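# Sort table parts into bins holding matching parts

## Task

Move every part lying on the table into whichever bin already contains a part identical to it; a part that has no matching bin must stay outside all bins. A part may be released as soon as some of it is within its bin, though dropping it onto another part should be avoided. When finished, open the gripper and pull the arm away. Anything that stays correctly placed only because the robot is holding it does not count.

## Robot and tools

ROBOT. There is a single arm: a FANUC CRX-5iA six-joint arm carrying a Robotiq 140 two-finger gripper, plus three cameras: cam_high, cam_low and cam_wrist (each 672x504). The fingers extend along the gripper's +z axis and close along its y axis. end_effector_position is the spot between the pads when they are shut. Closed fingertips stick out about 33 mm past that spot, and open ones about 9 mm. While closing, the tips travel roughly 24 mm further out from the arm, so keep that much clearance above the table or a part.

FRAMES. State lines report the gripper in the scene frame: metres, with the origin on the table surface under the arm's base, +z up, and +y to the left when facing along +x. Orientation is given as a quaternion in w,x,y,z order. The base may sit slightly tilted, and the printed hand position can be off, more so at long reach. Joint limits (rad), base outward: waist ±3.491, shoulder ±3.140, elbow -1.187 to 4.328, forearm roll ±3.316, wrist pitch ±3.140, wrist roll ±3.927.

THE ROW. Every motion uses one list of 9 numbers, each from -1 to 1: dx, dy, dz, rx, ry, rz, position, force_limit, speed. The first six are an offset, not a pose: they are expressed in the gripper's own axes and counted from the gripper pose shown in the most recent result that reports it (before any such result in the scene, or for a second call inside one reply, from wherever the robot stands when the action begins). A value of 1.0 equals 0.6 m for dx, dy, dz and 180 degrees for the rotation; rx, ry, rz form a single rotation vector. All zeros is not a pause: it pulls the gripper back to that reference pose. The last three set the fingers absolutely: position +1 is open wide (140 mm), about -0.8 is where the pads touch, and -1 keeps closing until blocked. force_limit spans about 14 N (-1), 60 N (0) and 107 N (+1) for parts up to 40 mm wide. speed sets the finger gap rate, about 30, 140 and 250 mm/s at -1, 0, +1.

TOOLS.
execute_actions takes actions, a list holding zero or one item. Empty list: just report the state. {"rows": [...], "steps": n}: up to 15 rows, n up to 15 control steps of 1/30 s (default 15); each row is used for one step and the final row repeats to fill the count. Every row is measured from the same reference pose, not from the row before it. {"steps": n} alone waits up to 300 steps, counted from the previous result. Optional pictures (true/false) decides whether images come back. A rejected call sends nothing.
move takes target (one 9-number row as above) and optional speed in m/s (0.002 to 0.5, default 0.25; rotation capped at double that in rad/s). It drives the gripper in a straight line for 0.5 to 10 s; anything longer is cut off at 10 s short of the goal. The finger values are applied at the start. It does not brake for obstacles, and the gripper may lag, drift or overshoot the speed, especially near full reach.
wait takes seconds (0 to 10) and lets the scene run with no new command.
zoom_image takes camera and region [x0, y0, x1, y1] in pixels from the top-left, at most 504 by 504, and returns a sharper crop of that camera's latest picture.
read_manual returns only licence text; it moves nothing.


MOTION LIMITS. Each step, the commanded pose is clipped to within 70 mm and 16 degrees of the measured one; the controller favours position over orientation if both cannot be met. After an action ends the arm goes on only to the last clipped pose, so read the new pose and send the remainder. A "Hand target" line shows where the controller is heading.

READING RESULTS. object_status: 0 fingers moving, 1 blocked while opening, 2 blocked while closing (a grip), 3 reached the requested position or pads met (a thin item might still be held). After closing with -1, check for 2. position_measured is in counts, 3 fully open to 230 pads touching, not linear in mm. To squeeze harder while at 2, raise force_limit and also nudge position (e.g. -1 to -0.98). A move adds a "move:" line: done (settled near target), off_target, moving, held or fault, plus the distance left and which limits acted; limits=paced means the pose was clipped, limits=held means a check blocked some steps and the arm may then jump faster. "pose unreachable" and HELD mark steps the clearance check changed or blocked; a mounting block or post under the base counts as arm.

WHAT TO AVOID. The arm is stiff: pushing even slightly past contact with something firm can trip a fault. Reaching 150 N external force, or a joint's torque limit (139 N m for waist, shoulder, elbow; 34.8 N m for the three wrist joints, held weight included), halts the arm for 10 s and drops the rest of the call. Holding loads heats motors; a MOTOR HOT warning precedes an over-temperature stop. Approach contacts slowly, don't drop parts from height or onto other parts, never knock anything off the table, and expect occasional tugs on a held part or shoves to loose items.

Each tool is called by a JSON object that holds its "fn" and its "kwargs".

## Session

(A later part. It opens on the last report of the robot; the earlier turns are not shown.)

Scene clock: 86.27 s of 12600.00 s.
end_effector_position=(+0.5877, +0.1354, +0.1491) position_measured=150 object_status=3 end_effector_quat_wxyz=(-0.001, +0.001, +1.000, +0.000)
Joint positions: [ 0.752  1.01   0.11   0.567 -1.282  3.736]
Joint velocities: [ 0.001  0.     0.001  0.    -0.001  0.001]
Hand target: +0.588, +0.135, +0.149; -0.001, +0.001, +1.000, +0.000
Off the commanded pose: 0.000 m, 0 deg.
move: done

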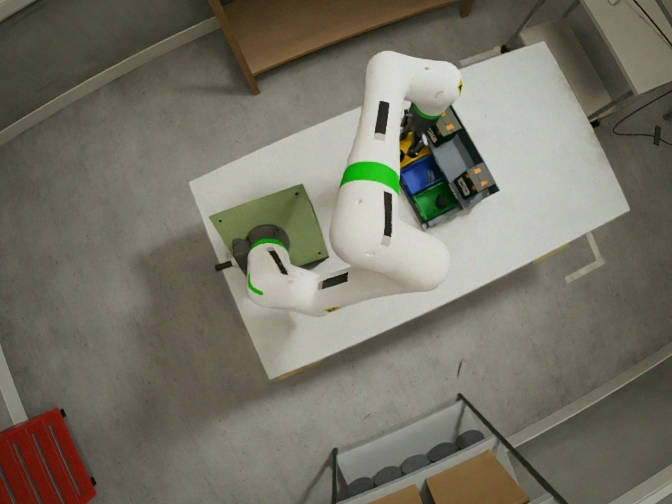

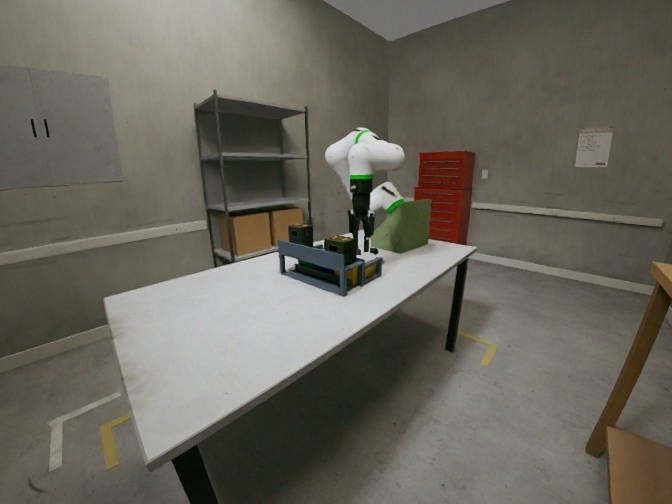

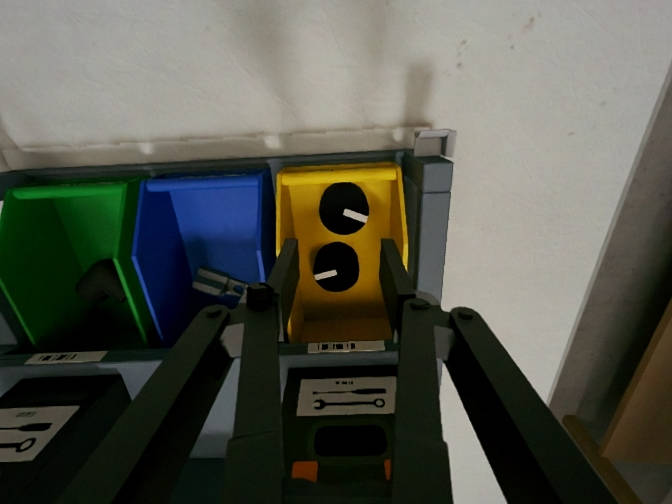

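{"fn": "move", "kwargs": {"target": [0.346,-0.103,0.06,0,0,0.611,-0.17,0,0], "speed": 0.5}}

{"fn": "move", "kwargs": {"target": [0,0,0.09,0,0,0,-0.17,0,0], "speed": 0.15}}

{"fn": "zoom_image", "kwargs": {"camera": "cam_wrist", "region": [240,150,440,330]}}

Scene clock: 96.53 s of 12600.00 s.
end_effector_position=(+0.3798, +0.0745, +0.1132) position_measured=150 object_status=3 end_effector_quat_wxyz=(-0.001, +0.820, +0.573, -0.000)
Joint positions: [ 0.916  0.624 -0.588  0.52  -1.057  1.567]
Joint velocities: [ 0.002  0.    -0.002  0.002  0.001 -0.002]
Hand target: +0.380, +0.074, +0.113; -0.000, +0.820, +0.573, -0.000
Off the commanded pose: 0.001 m, 0 deg.
After step 90, 4.77 s passed at rest.
move: done

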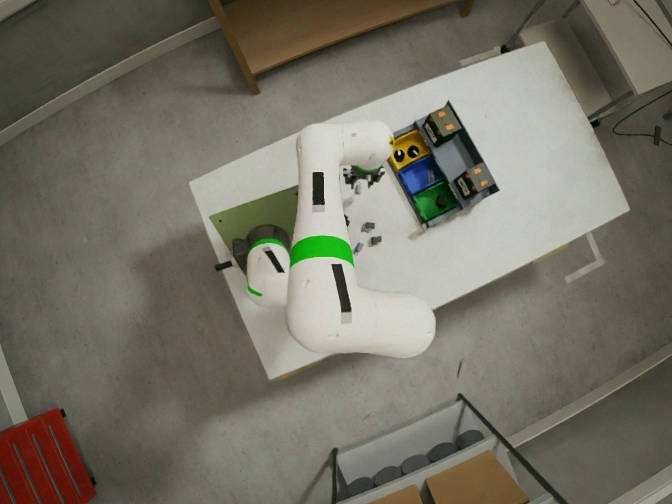

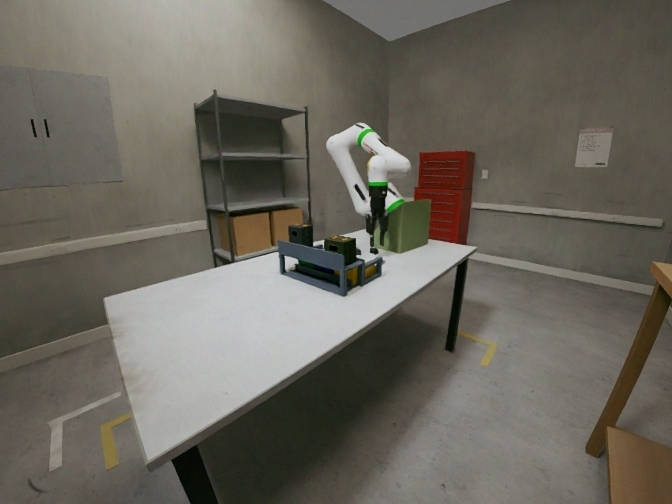

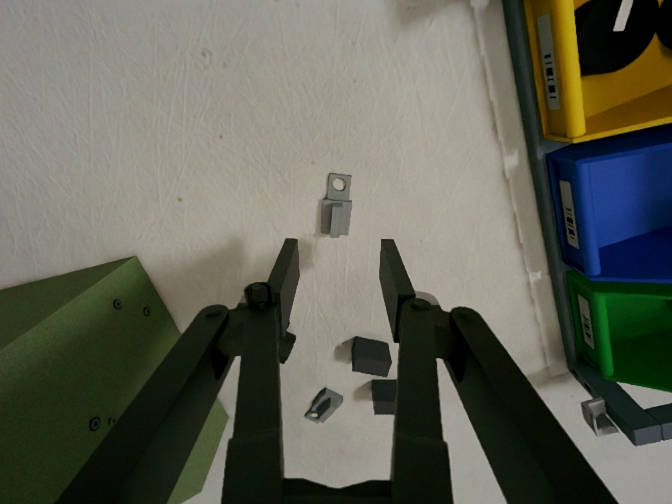

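Scene clock: 97.37 s of 12600.00 s.
end_effector_position=(+0.3798, +0.0746, +0.0592) position_measured=150 object_status=3 end_effector_quat_wxyz=(-0.001, +0.820, +0.573, -0.000)
Joint positions: [ 0.844  0.691 -0.656  0.626 -0.932  1.5  ]
Joint velocities: [ 0.     0.    -0.     0.001  0.001 -0.001]
Hand target: +0.380, +0.075, +0.059; -0.001, +0.820, +0.573, -0.000
Off the commanded pose: 0.000 m, 0 deg.
move: done

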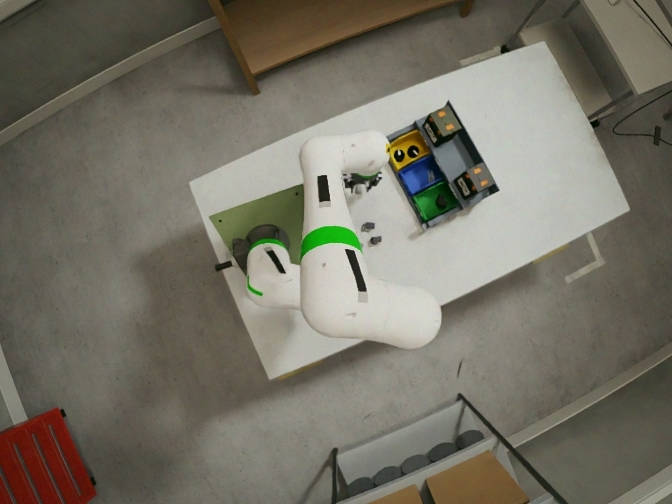

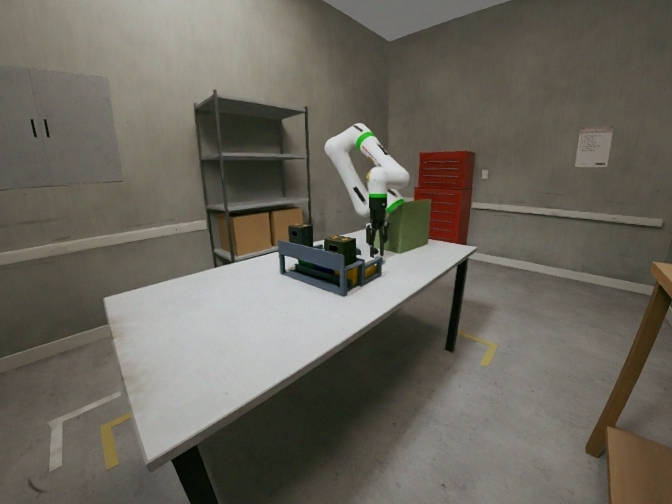

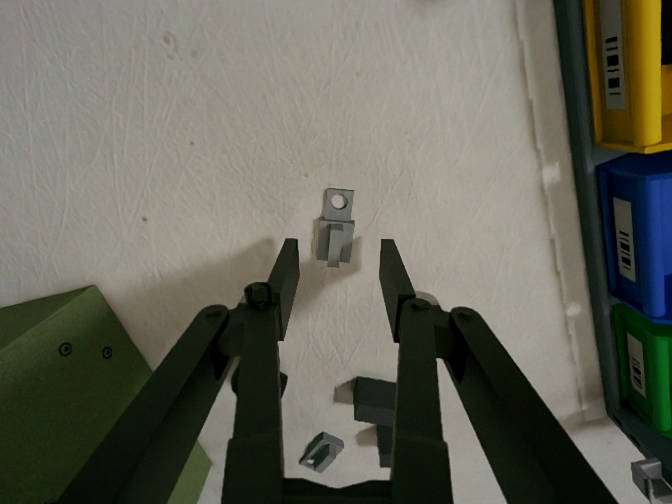

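Region (240, 150, 440, 330) of cam_wrist's 672x504 image, scaled by 2.520, with more detail than that image has; it fills the top 454 rows of this view, and the rest is white.

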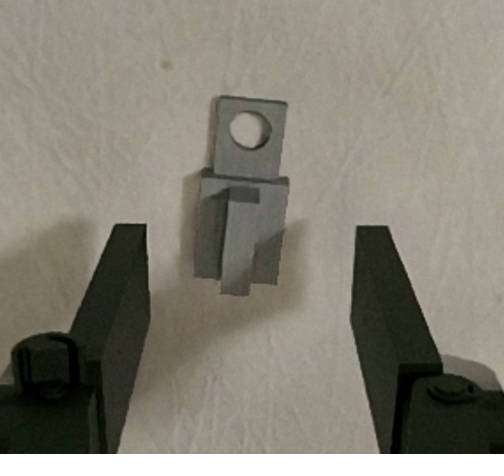

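{"fn": "move", "kwargs": {"target": [0,-0.004,0.039,0,0,0.022,-0.17,0,0], "speed": 0.06}}

{"fn": "move", "kwargs": {"target": [0,0,0,0,0,0,-1,0,0]}}

{"fn": "move", "kwargs": {"target": [0,0,-0.16,0,0,-0.133,-1,0,0]}}

Scene clock: 103.93 s of 12600.00 s.
end_effector_position=(+0.3775, +0.0754, +0.0359) position_measured=150 object_status=3 end_effector_quat_wxyz=(-0.000, +0.839, +0.544, -0.000)
Joint positions: [ 0.812  0.723 -0.686  0.684 -0.879  1.389]
Joint velocities: [-0.001  0.001 -0.001  0.002  0.001 -0.003]
Hand target: +0.377, +0.075, +0.036; -0.000, +0.839, +0.544, -0.000
Off the commanded pose: 0.000 m, 0 deg.
After step 90, 2.70 s passed at rest.
move: done

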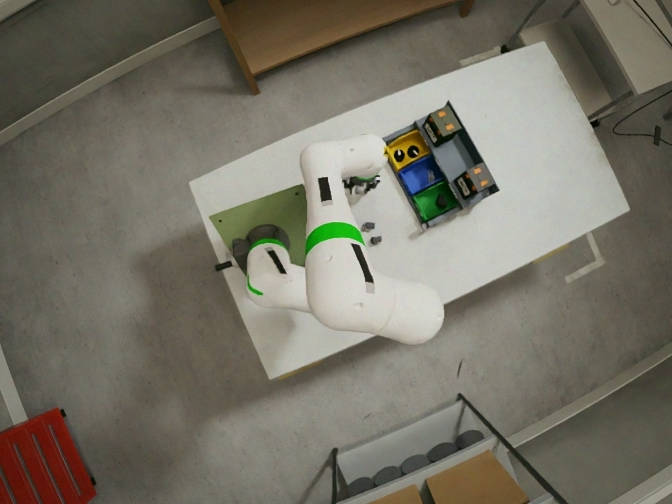

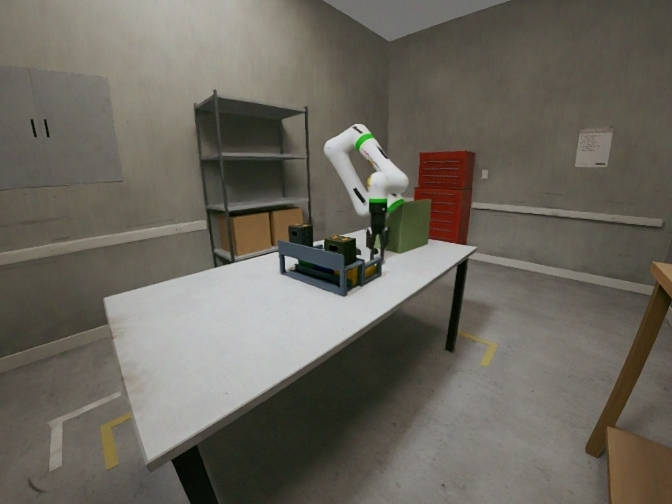

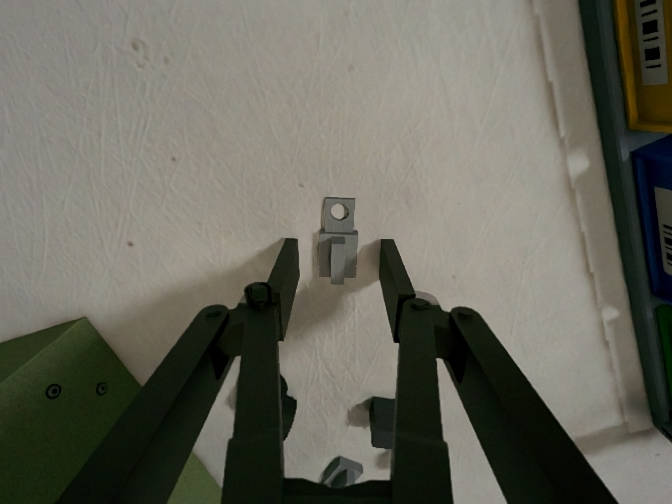

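Scene clock: 104.43 s of 12600.00 s.
end_effector_position=(+0.3775, +0.0754, +0.0359) position_measured=199 object_status=2 end_effector_quat_wxyz=(-0.000, +0.839, +0.544, -0.000)
Joint positions: [ 0.812  0.723 -0.686  0.684 -0.879  1.389]
Joint velocities: [ 0.    -0.001  0.    -0.     0.    -0.001]
Hand target: +0.377, +0.075, +0.036; -0.000, +0.839, +0.544, -0.000
Off the commanded pose: 0.000 m, 0 deg.
move: done

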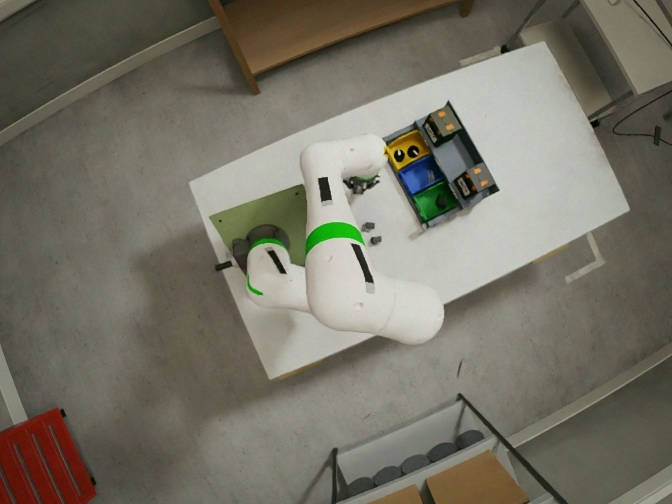

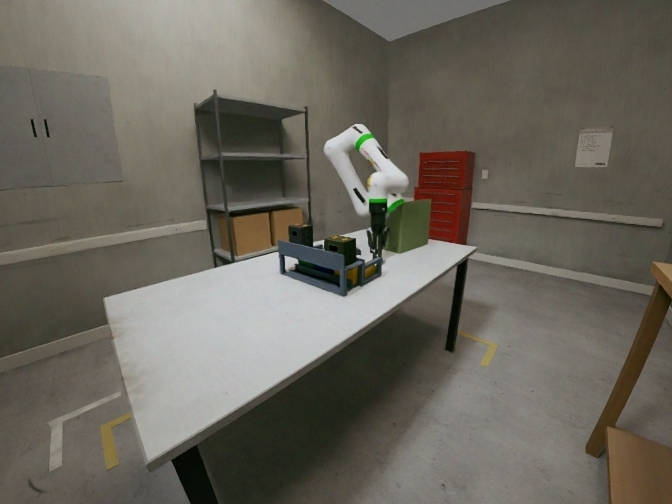

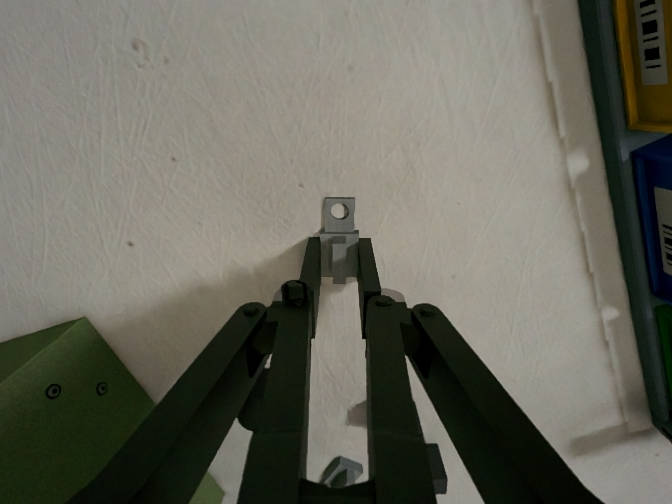

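Scene clock: 105.70 s of 12600.00 s.
end_effector_position=(+0.3776, +0.0753, +0.1318) position_measured=199 object_status=2 end_effector_quat_wxyz=(-0.001, +0.708, +0.706, -0.000)
Joint positions: [ 0.943  0.603 -0.565  0.489 -1.099  1.929]
Joint velocities: [-0.    -0.002  0.002 -0.002 -0.002  0.002]
Hand target: +0.378, +0.075, +0.132; -0.001, +0.708, +0.706, -0.000
Off the commanded pose: 0.000 m, 0 deg.
move: done

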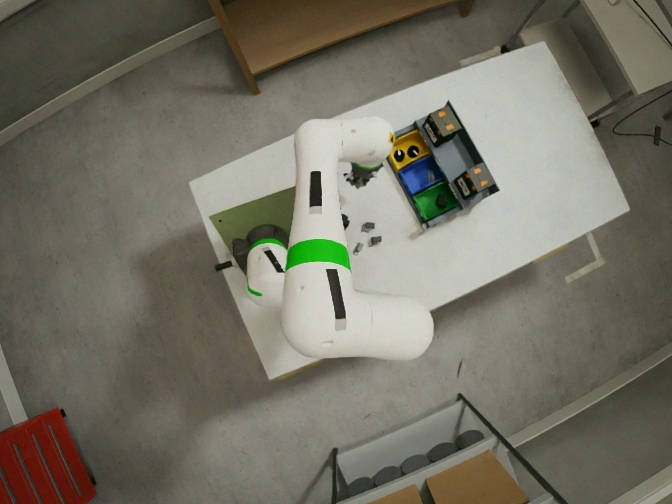

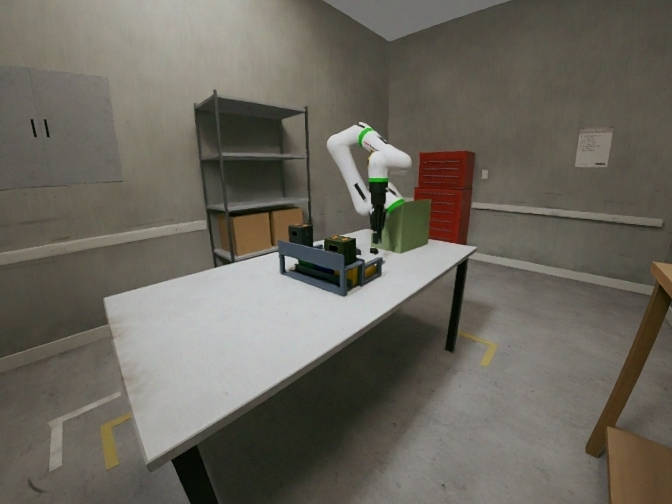

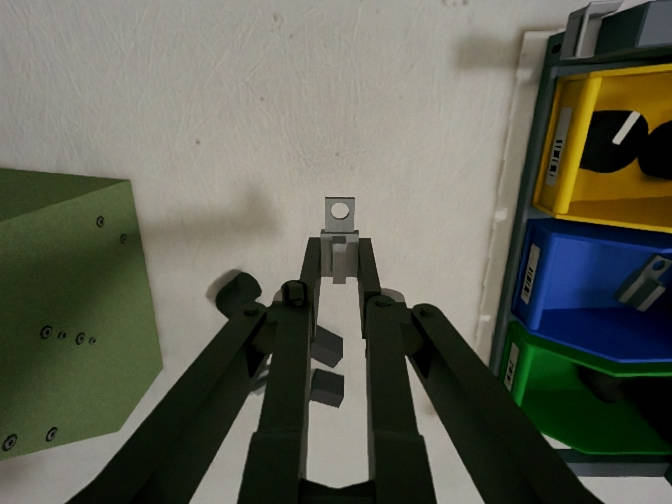

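{"fn": "move", "kwargs": {"target": [-0.1,0.396,0,0,0,0,-1,0,0], "speed": 0.3}}

Scene clock: 116.03 s of 12600.00 s.
end_effector_position=(+0.6148, +0.0144, +0.1316) position_measured=199 object_status=2 end_effector_quat_wxyz=(-0.001, +0.708, +0.706, -0.000)
Joint positions: [ 0.59   0.873  0.024  0.656 -1.264  2.285]
Joint velocities: [-0.001  0.002  0.004 -0.002 -0.002  0.001]
Hand target: +0.615, +0.014, +0.132; -0.001, +0.708, +0.706, -0.000
Off the commanded pose: 0.001 m, 0 deg.
After step 90, 5.97 s passed at rest.
move: done

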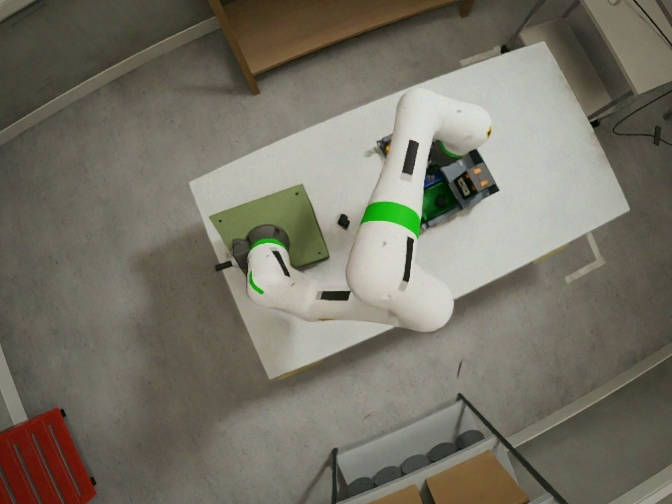

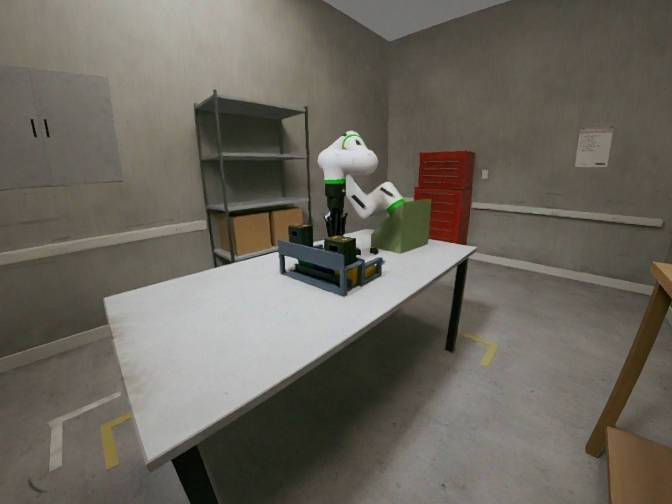

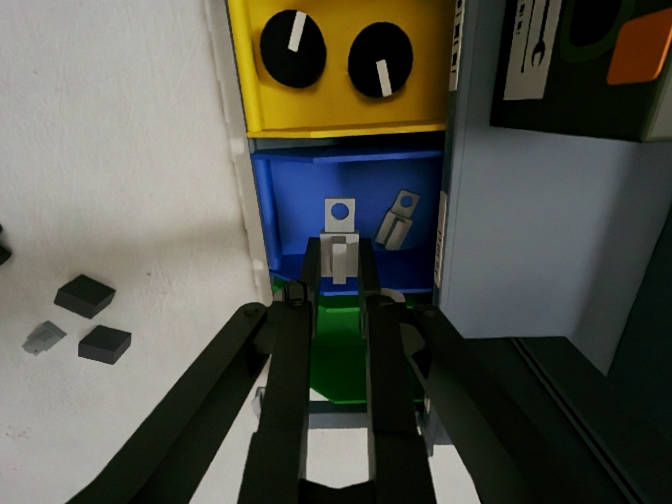

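{"fn": "move", "kwargs": {"target": [-0.003,0.004,0.116,0,0,0,-1,0,0], "speed": 0.1}}

{"fn": "move", "kwargs": {"target": [0,0,0,0,0,0,-0.45,0,-0.5]}}

{"fn": "move", "kwargs": {"target": [0,0,-0.12,0,0,0,-0.45,0,0]}}

Scene clock: 122.73 s of 12600.00 s.
end_effector_position=(+0.6172, +0.0126, +0.0621) position_measured=199 object_status=2 end_effector_quat_wxyz=(-0.001, +0.708, +0.706, -0.000)
Joint positions: [ 0.513  0.922 -0.042  0.731 -1.145  2.245]
Joint velocities: [-0.001  0.002 -0.001  0.     0.001 -0.   ]
Hand target: +0.617, +0.013, +0.062; -0.001, +0.708, +0.706, -0.000
Off the commanded pose: 0.000 m, 0 deg.
After step 90, 2.63 s passed at rest.
move: done

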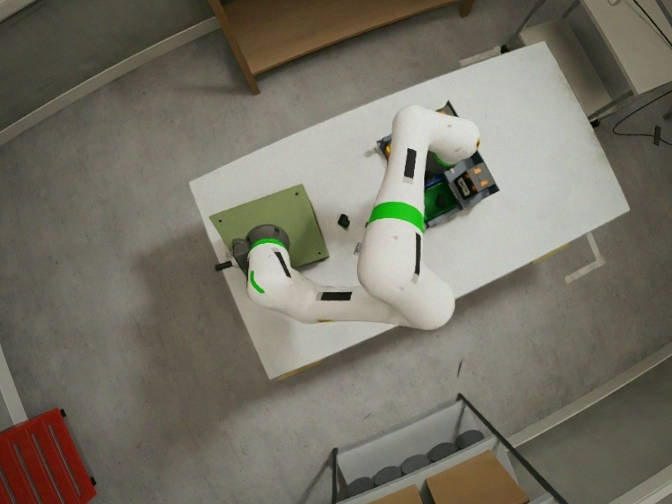

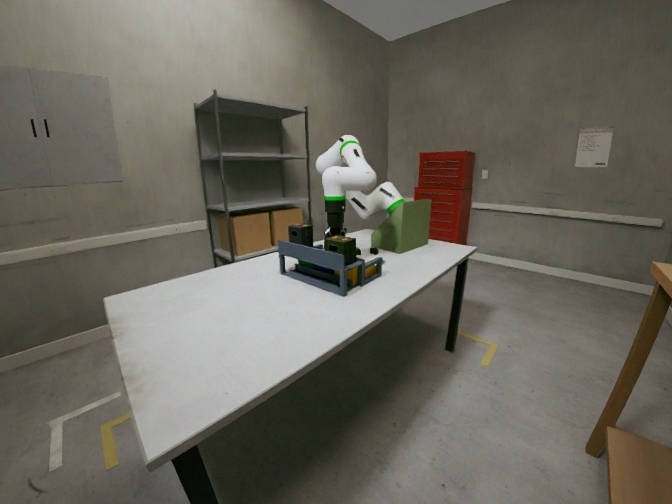

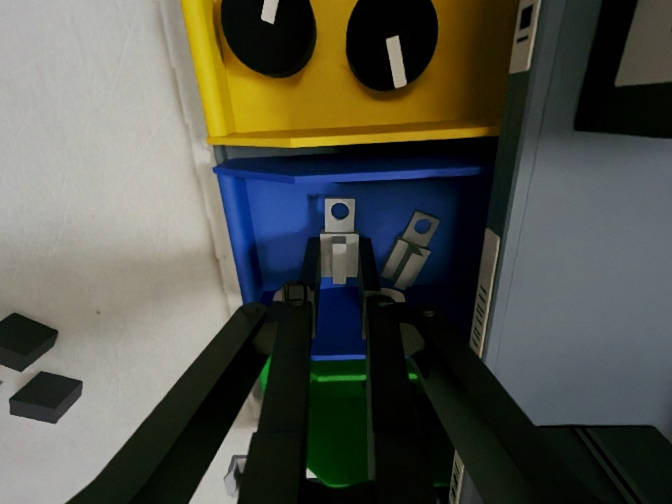

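Scene clock: 123.23 s of 12600.00 s.
end_effector_position=(+0.6172, +0.0126, +0.0620) position_measured=186 object_status=3 end_effector_quat_wxyz=(-0.001, +0.708, +0.706, -0.000)
Joint positions: [ 0.513  0.922 -0.042  0.731 -1.145  2.245]
Joint velocities: [-0.001  0.    -0.     0.002  0.     0.001]
Hand target: +0.617, +0.013, +0.062; -0.001, +0.708, +0.706, -0.000
Off the commanded pose: 0.000 m, 0 deg.
move: done

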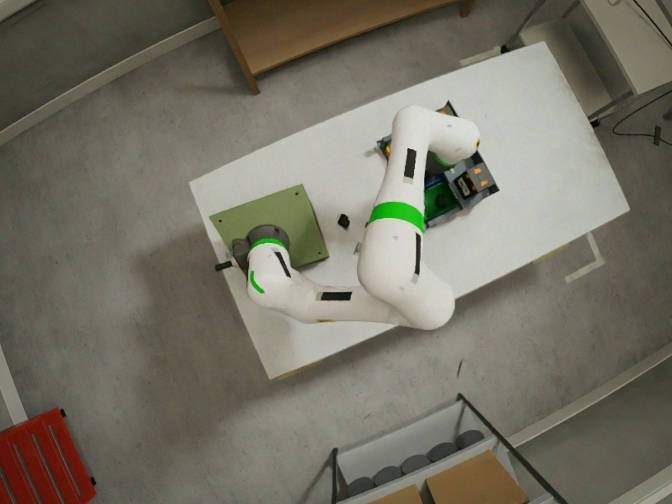

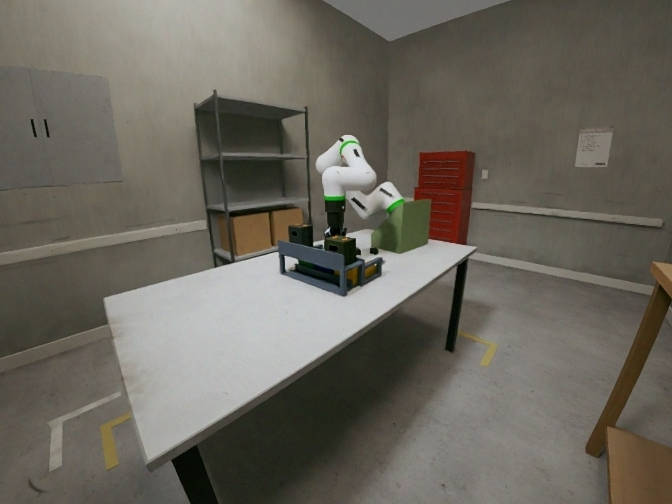

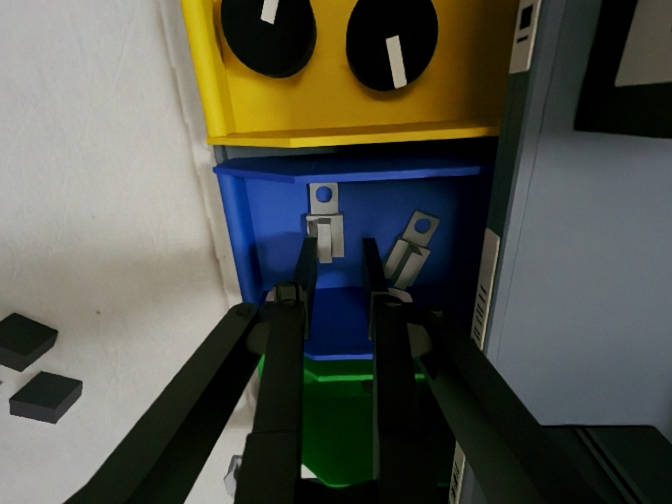

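Scene clock: 124.03 s of 12600.00 s.
end_effector_position=(+0.6172, +0.0125, +0.1340) position_measured=186 object_status=3 end_effector_quat_wxyz=(-0.001, +0.708, +0.706, -0.000)
Joint positions: [ 0.588  0.873  0.034  0.655 -1.271  2.291]
Joint velocities: [ 0.001 -0.     0.001 -0.001 -0.001  0.001]
Hand target: +0.617, +0.013, +0.134; -0.001, +0.708, +0.706, -0.000
Off the commanded pose: 0.000 m, 0 deg.
move: done

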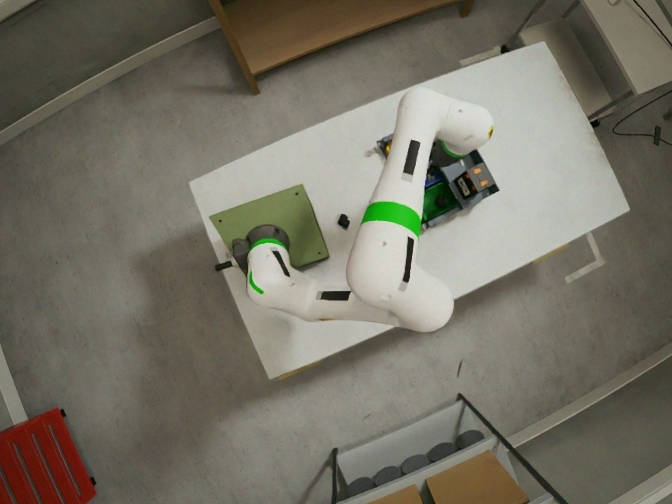

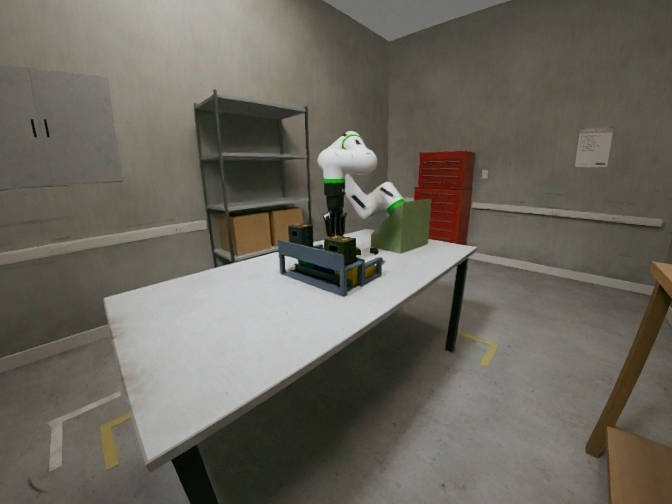

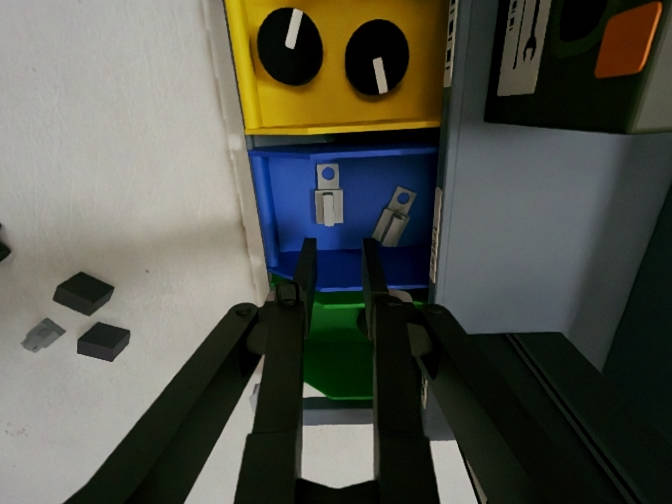

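{"fn": "move", "kwargs": {"target": [-0.238,-0.533,0.03,0,0,0.294,-0.3,0,0], "speed": 0.35}}

{"fn": "move", "kwargs": {"target": [0,0,0.075,0,0,0,-0.3,0,0], "speed": 0.15}}

{"fn": "zoom_image", "kwargs": {"camera": "cam_wrist", "region": [240,150,440,330]}}

Scene clock: 136.13 s of 12600.00 s.
end_effector_position=(+0.2968, -0.1289, +0.1159) position_measured=167 object_status=3 end_effector_quat_wxyz=(-0.000, +0.948, +0.317, -0.001)
Joint positions: [ 0.758  0.022 -0.933  0.572 -1.237  1.206]
Joint velocities: [ 0.001 -0.001 -0.     0.    -0.001 -0.   ]
Hand target: +0.297, -0.129, +0.116; -0.000, +0.948, +0.317, -0.001
Off the commanded pose: 0.001 m, 0 deg.
After step 90, 7.17 s passed at rest.
move: done

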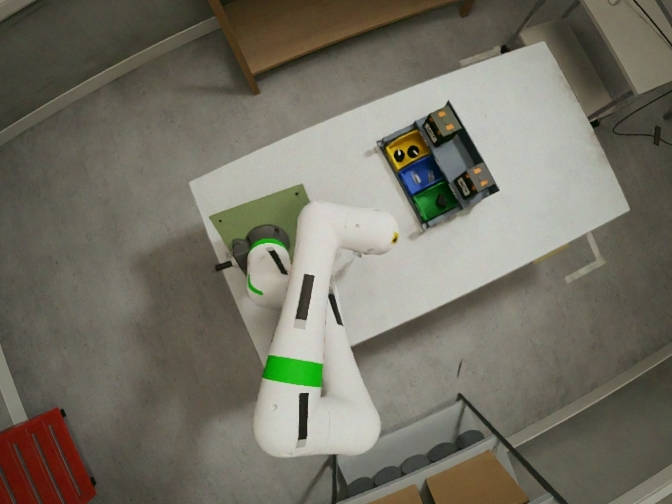

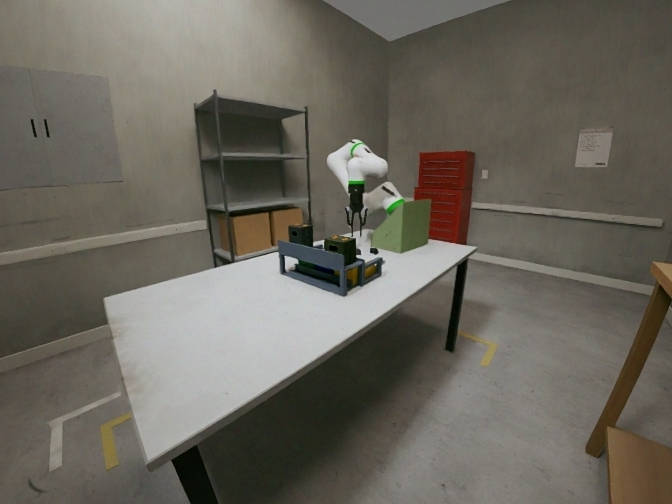

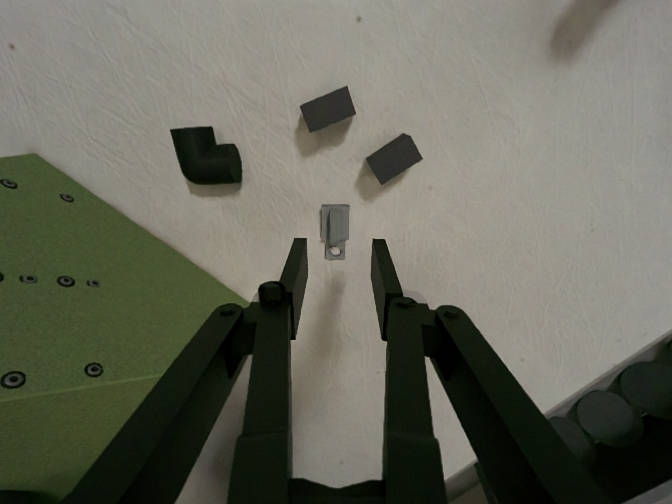

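Scene clock: 136.97 s of 12600.00 s.
end_effector_position=(+0.2967, -0.1288, +0.0710) position_measured=167 object_status=3 end_effector_quat_wxyz=(-0.000, +0.948, +0.317, -0.001)
Joint positions: [ 0.657  0.081 -1.003  0.672 -1.102  1.173]
Joint velocities: [-0.001  0.001 -0.     0.002  0.001  0.   ]
Hand target: +0.297, -0.129, +0.071; -0.000, +0.948, +0.317, -0.001
Off the commanded pose: 0.000 m, 0 deg.
move: done

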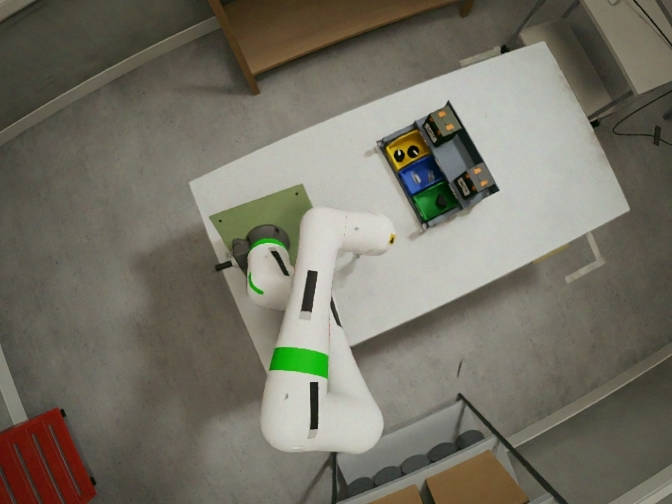

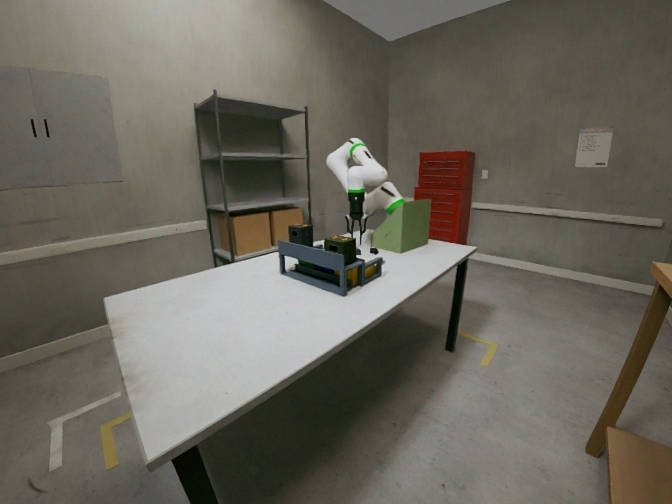

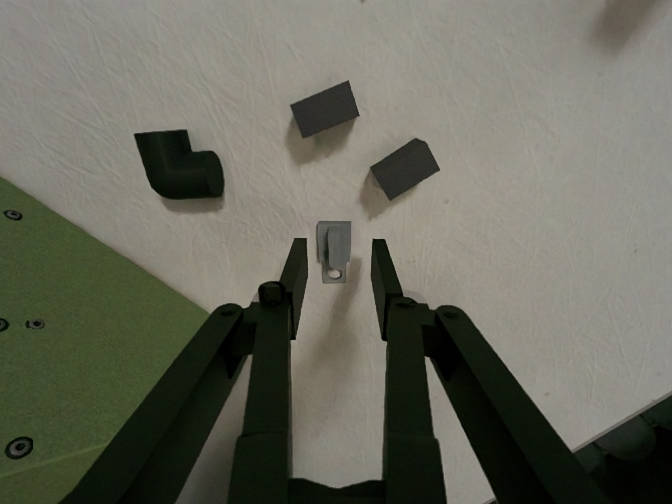

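Region (240, 150, 440, 330) of cam_wrist's 672x504 image, scaled by 2.520, with more detail than that image has; it fills the top 454 rows of this view, and the rest is white.

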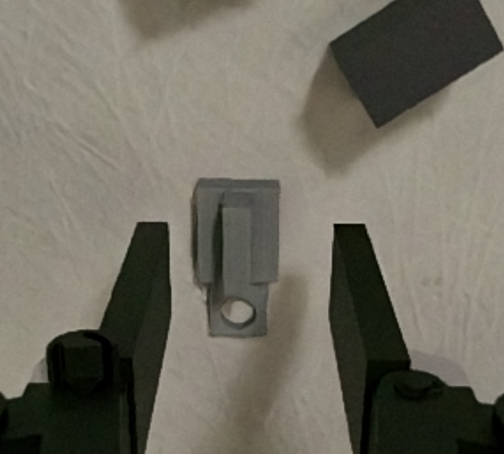

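{"fn": "move", "kwargs": {"target": [-0.007,-0.006,0.042,0,0,0,-0.3,0,0], "speed": 0.06}}

{"fn": "move", "kwargs": {"target": [0,0,0,0,0,0,-1,0,0]}}

{"fn": "zoom_image", "kwargs": {"camera": "cam_wrist", "region": [240,150,440,330]}}

Scene clock: 146.90 s of 12600.00 s.
end_effector_position=(+0.2912, -0.1284, +0.0459) position_measured=167 object_status=3 end_effector_quat_wxyz=(-0.000, +0.948, +0.317, -0.001)
Joint positions: [ 0.601  0.109 -1.05   0.74  -1.029  1.138]
Joint velocities: [-0.001  0.001 -0.001  0.002  0.001 -0.001]
Hand target: +0.291, -0.128, +0.046; -0.000, +0.948, +0.317, -0.001
Off the commanded pose: 0.000 m, 0 deg.
After step 90, 6.13 s passed at rest.
move: done

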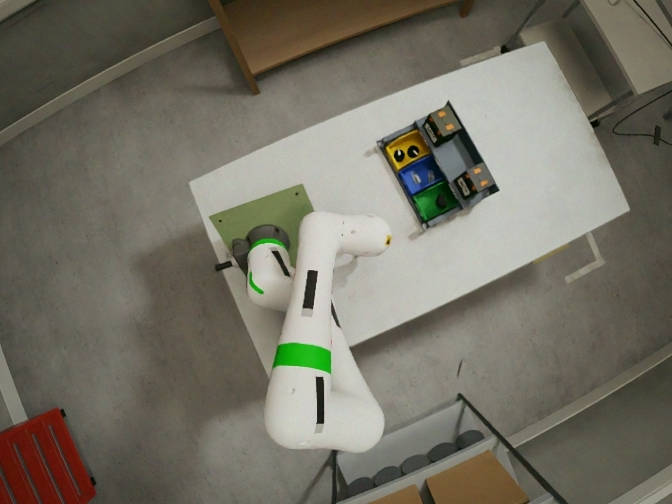

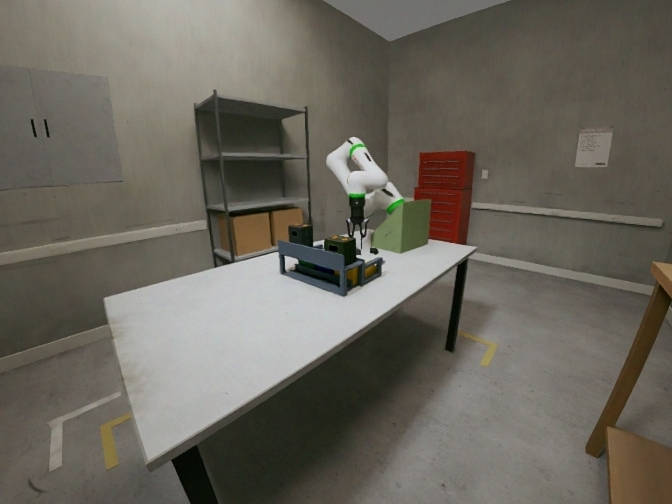

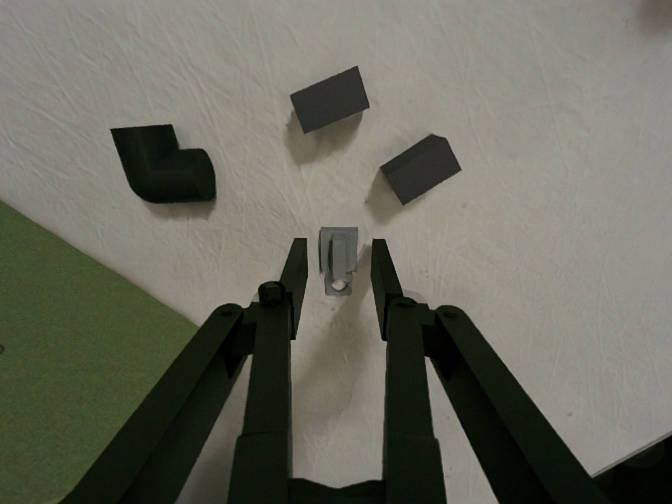

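Scene clock: 147.40 s of 12600.00 s.
end_effector_position=(+0.2912, -0.1284, +0.0458) position_measured=223 object_status=2 end_effector_quat_wxyz=(-0.000, +0.948, +0.317, -0.001)
Joint positions: [ 0.6    0.109 -1.05   0.74  -1.029  1.138]
Joint velocities: [ 0. -0.  0. -0.  0. -0.]
Hand target: +0.291, -0.128, +0.046; -0.000, +0.948, +0.317, -0.001
Off the commanded pose: 0.000 m, 0 deg.
move: done

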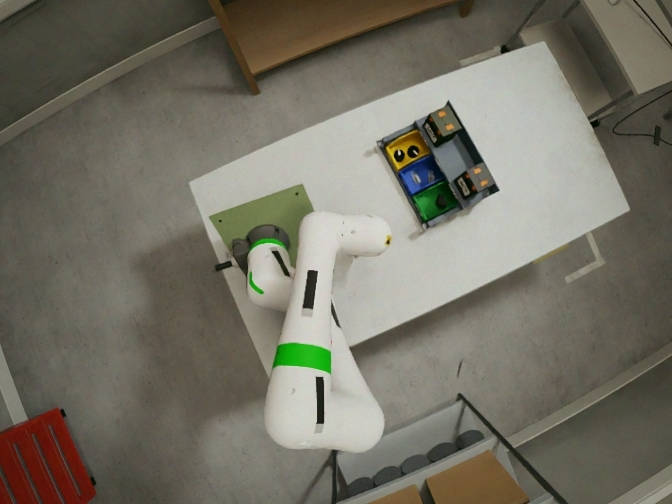

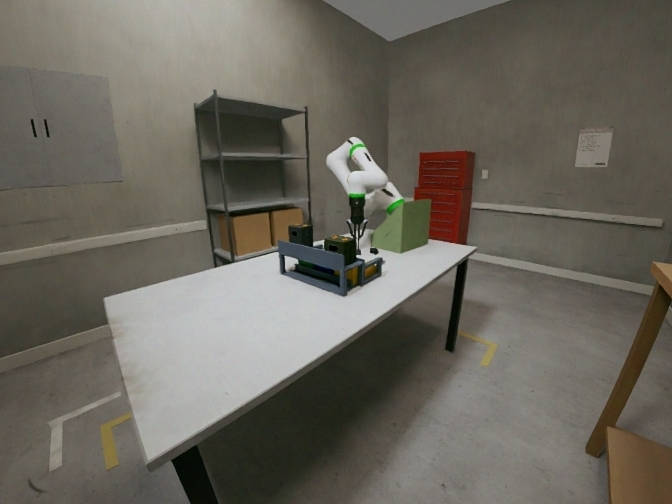

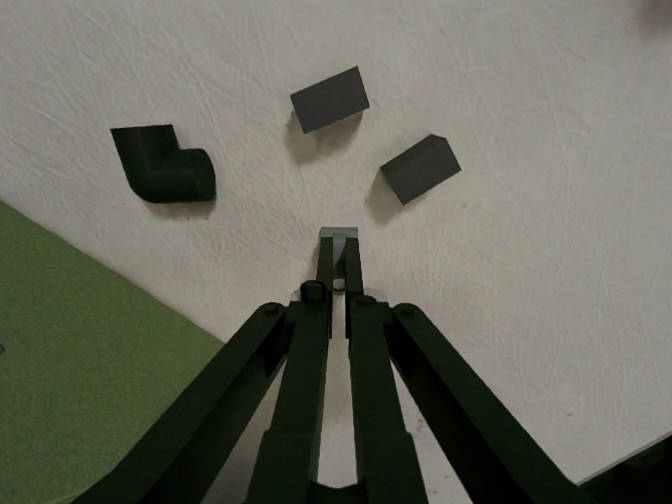

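Region (240, 150, 440, 330) of cam_wrist's 672x504 image, scaled by 2.520, with more detail than that image has; it fills the top 454 rows of this view, and the rest is white.

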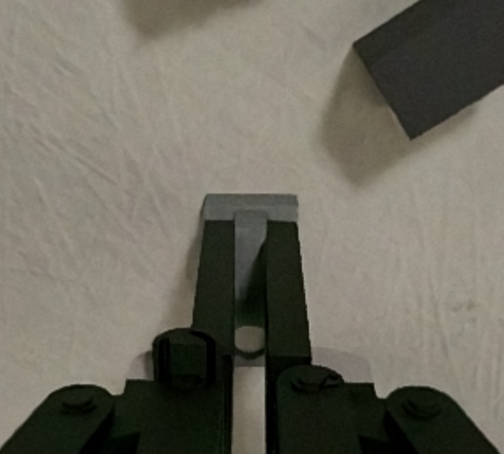

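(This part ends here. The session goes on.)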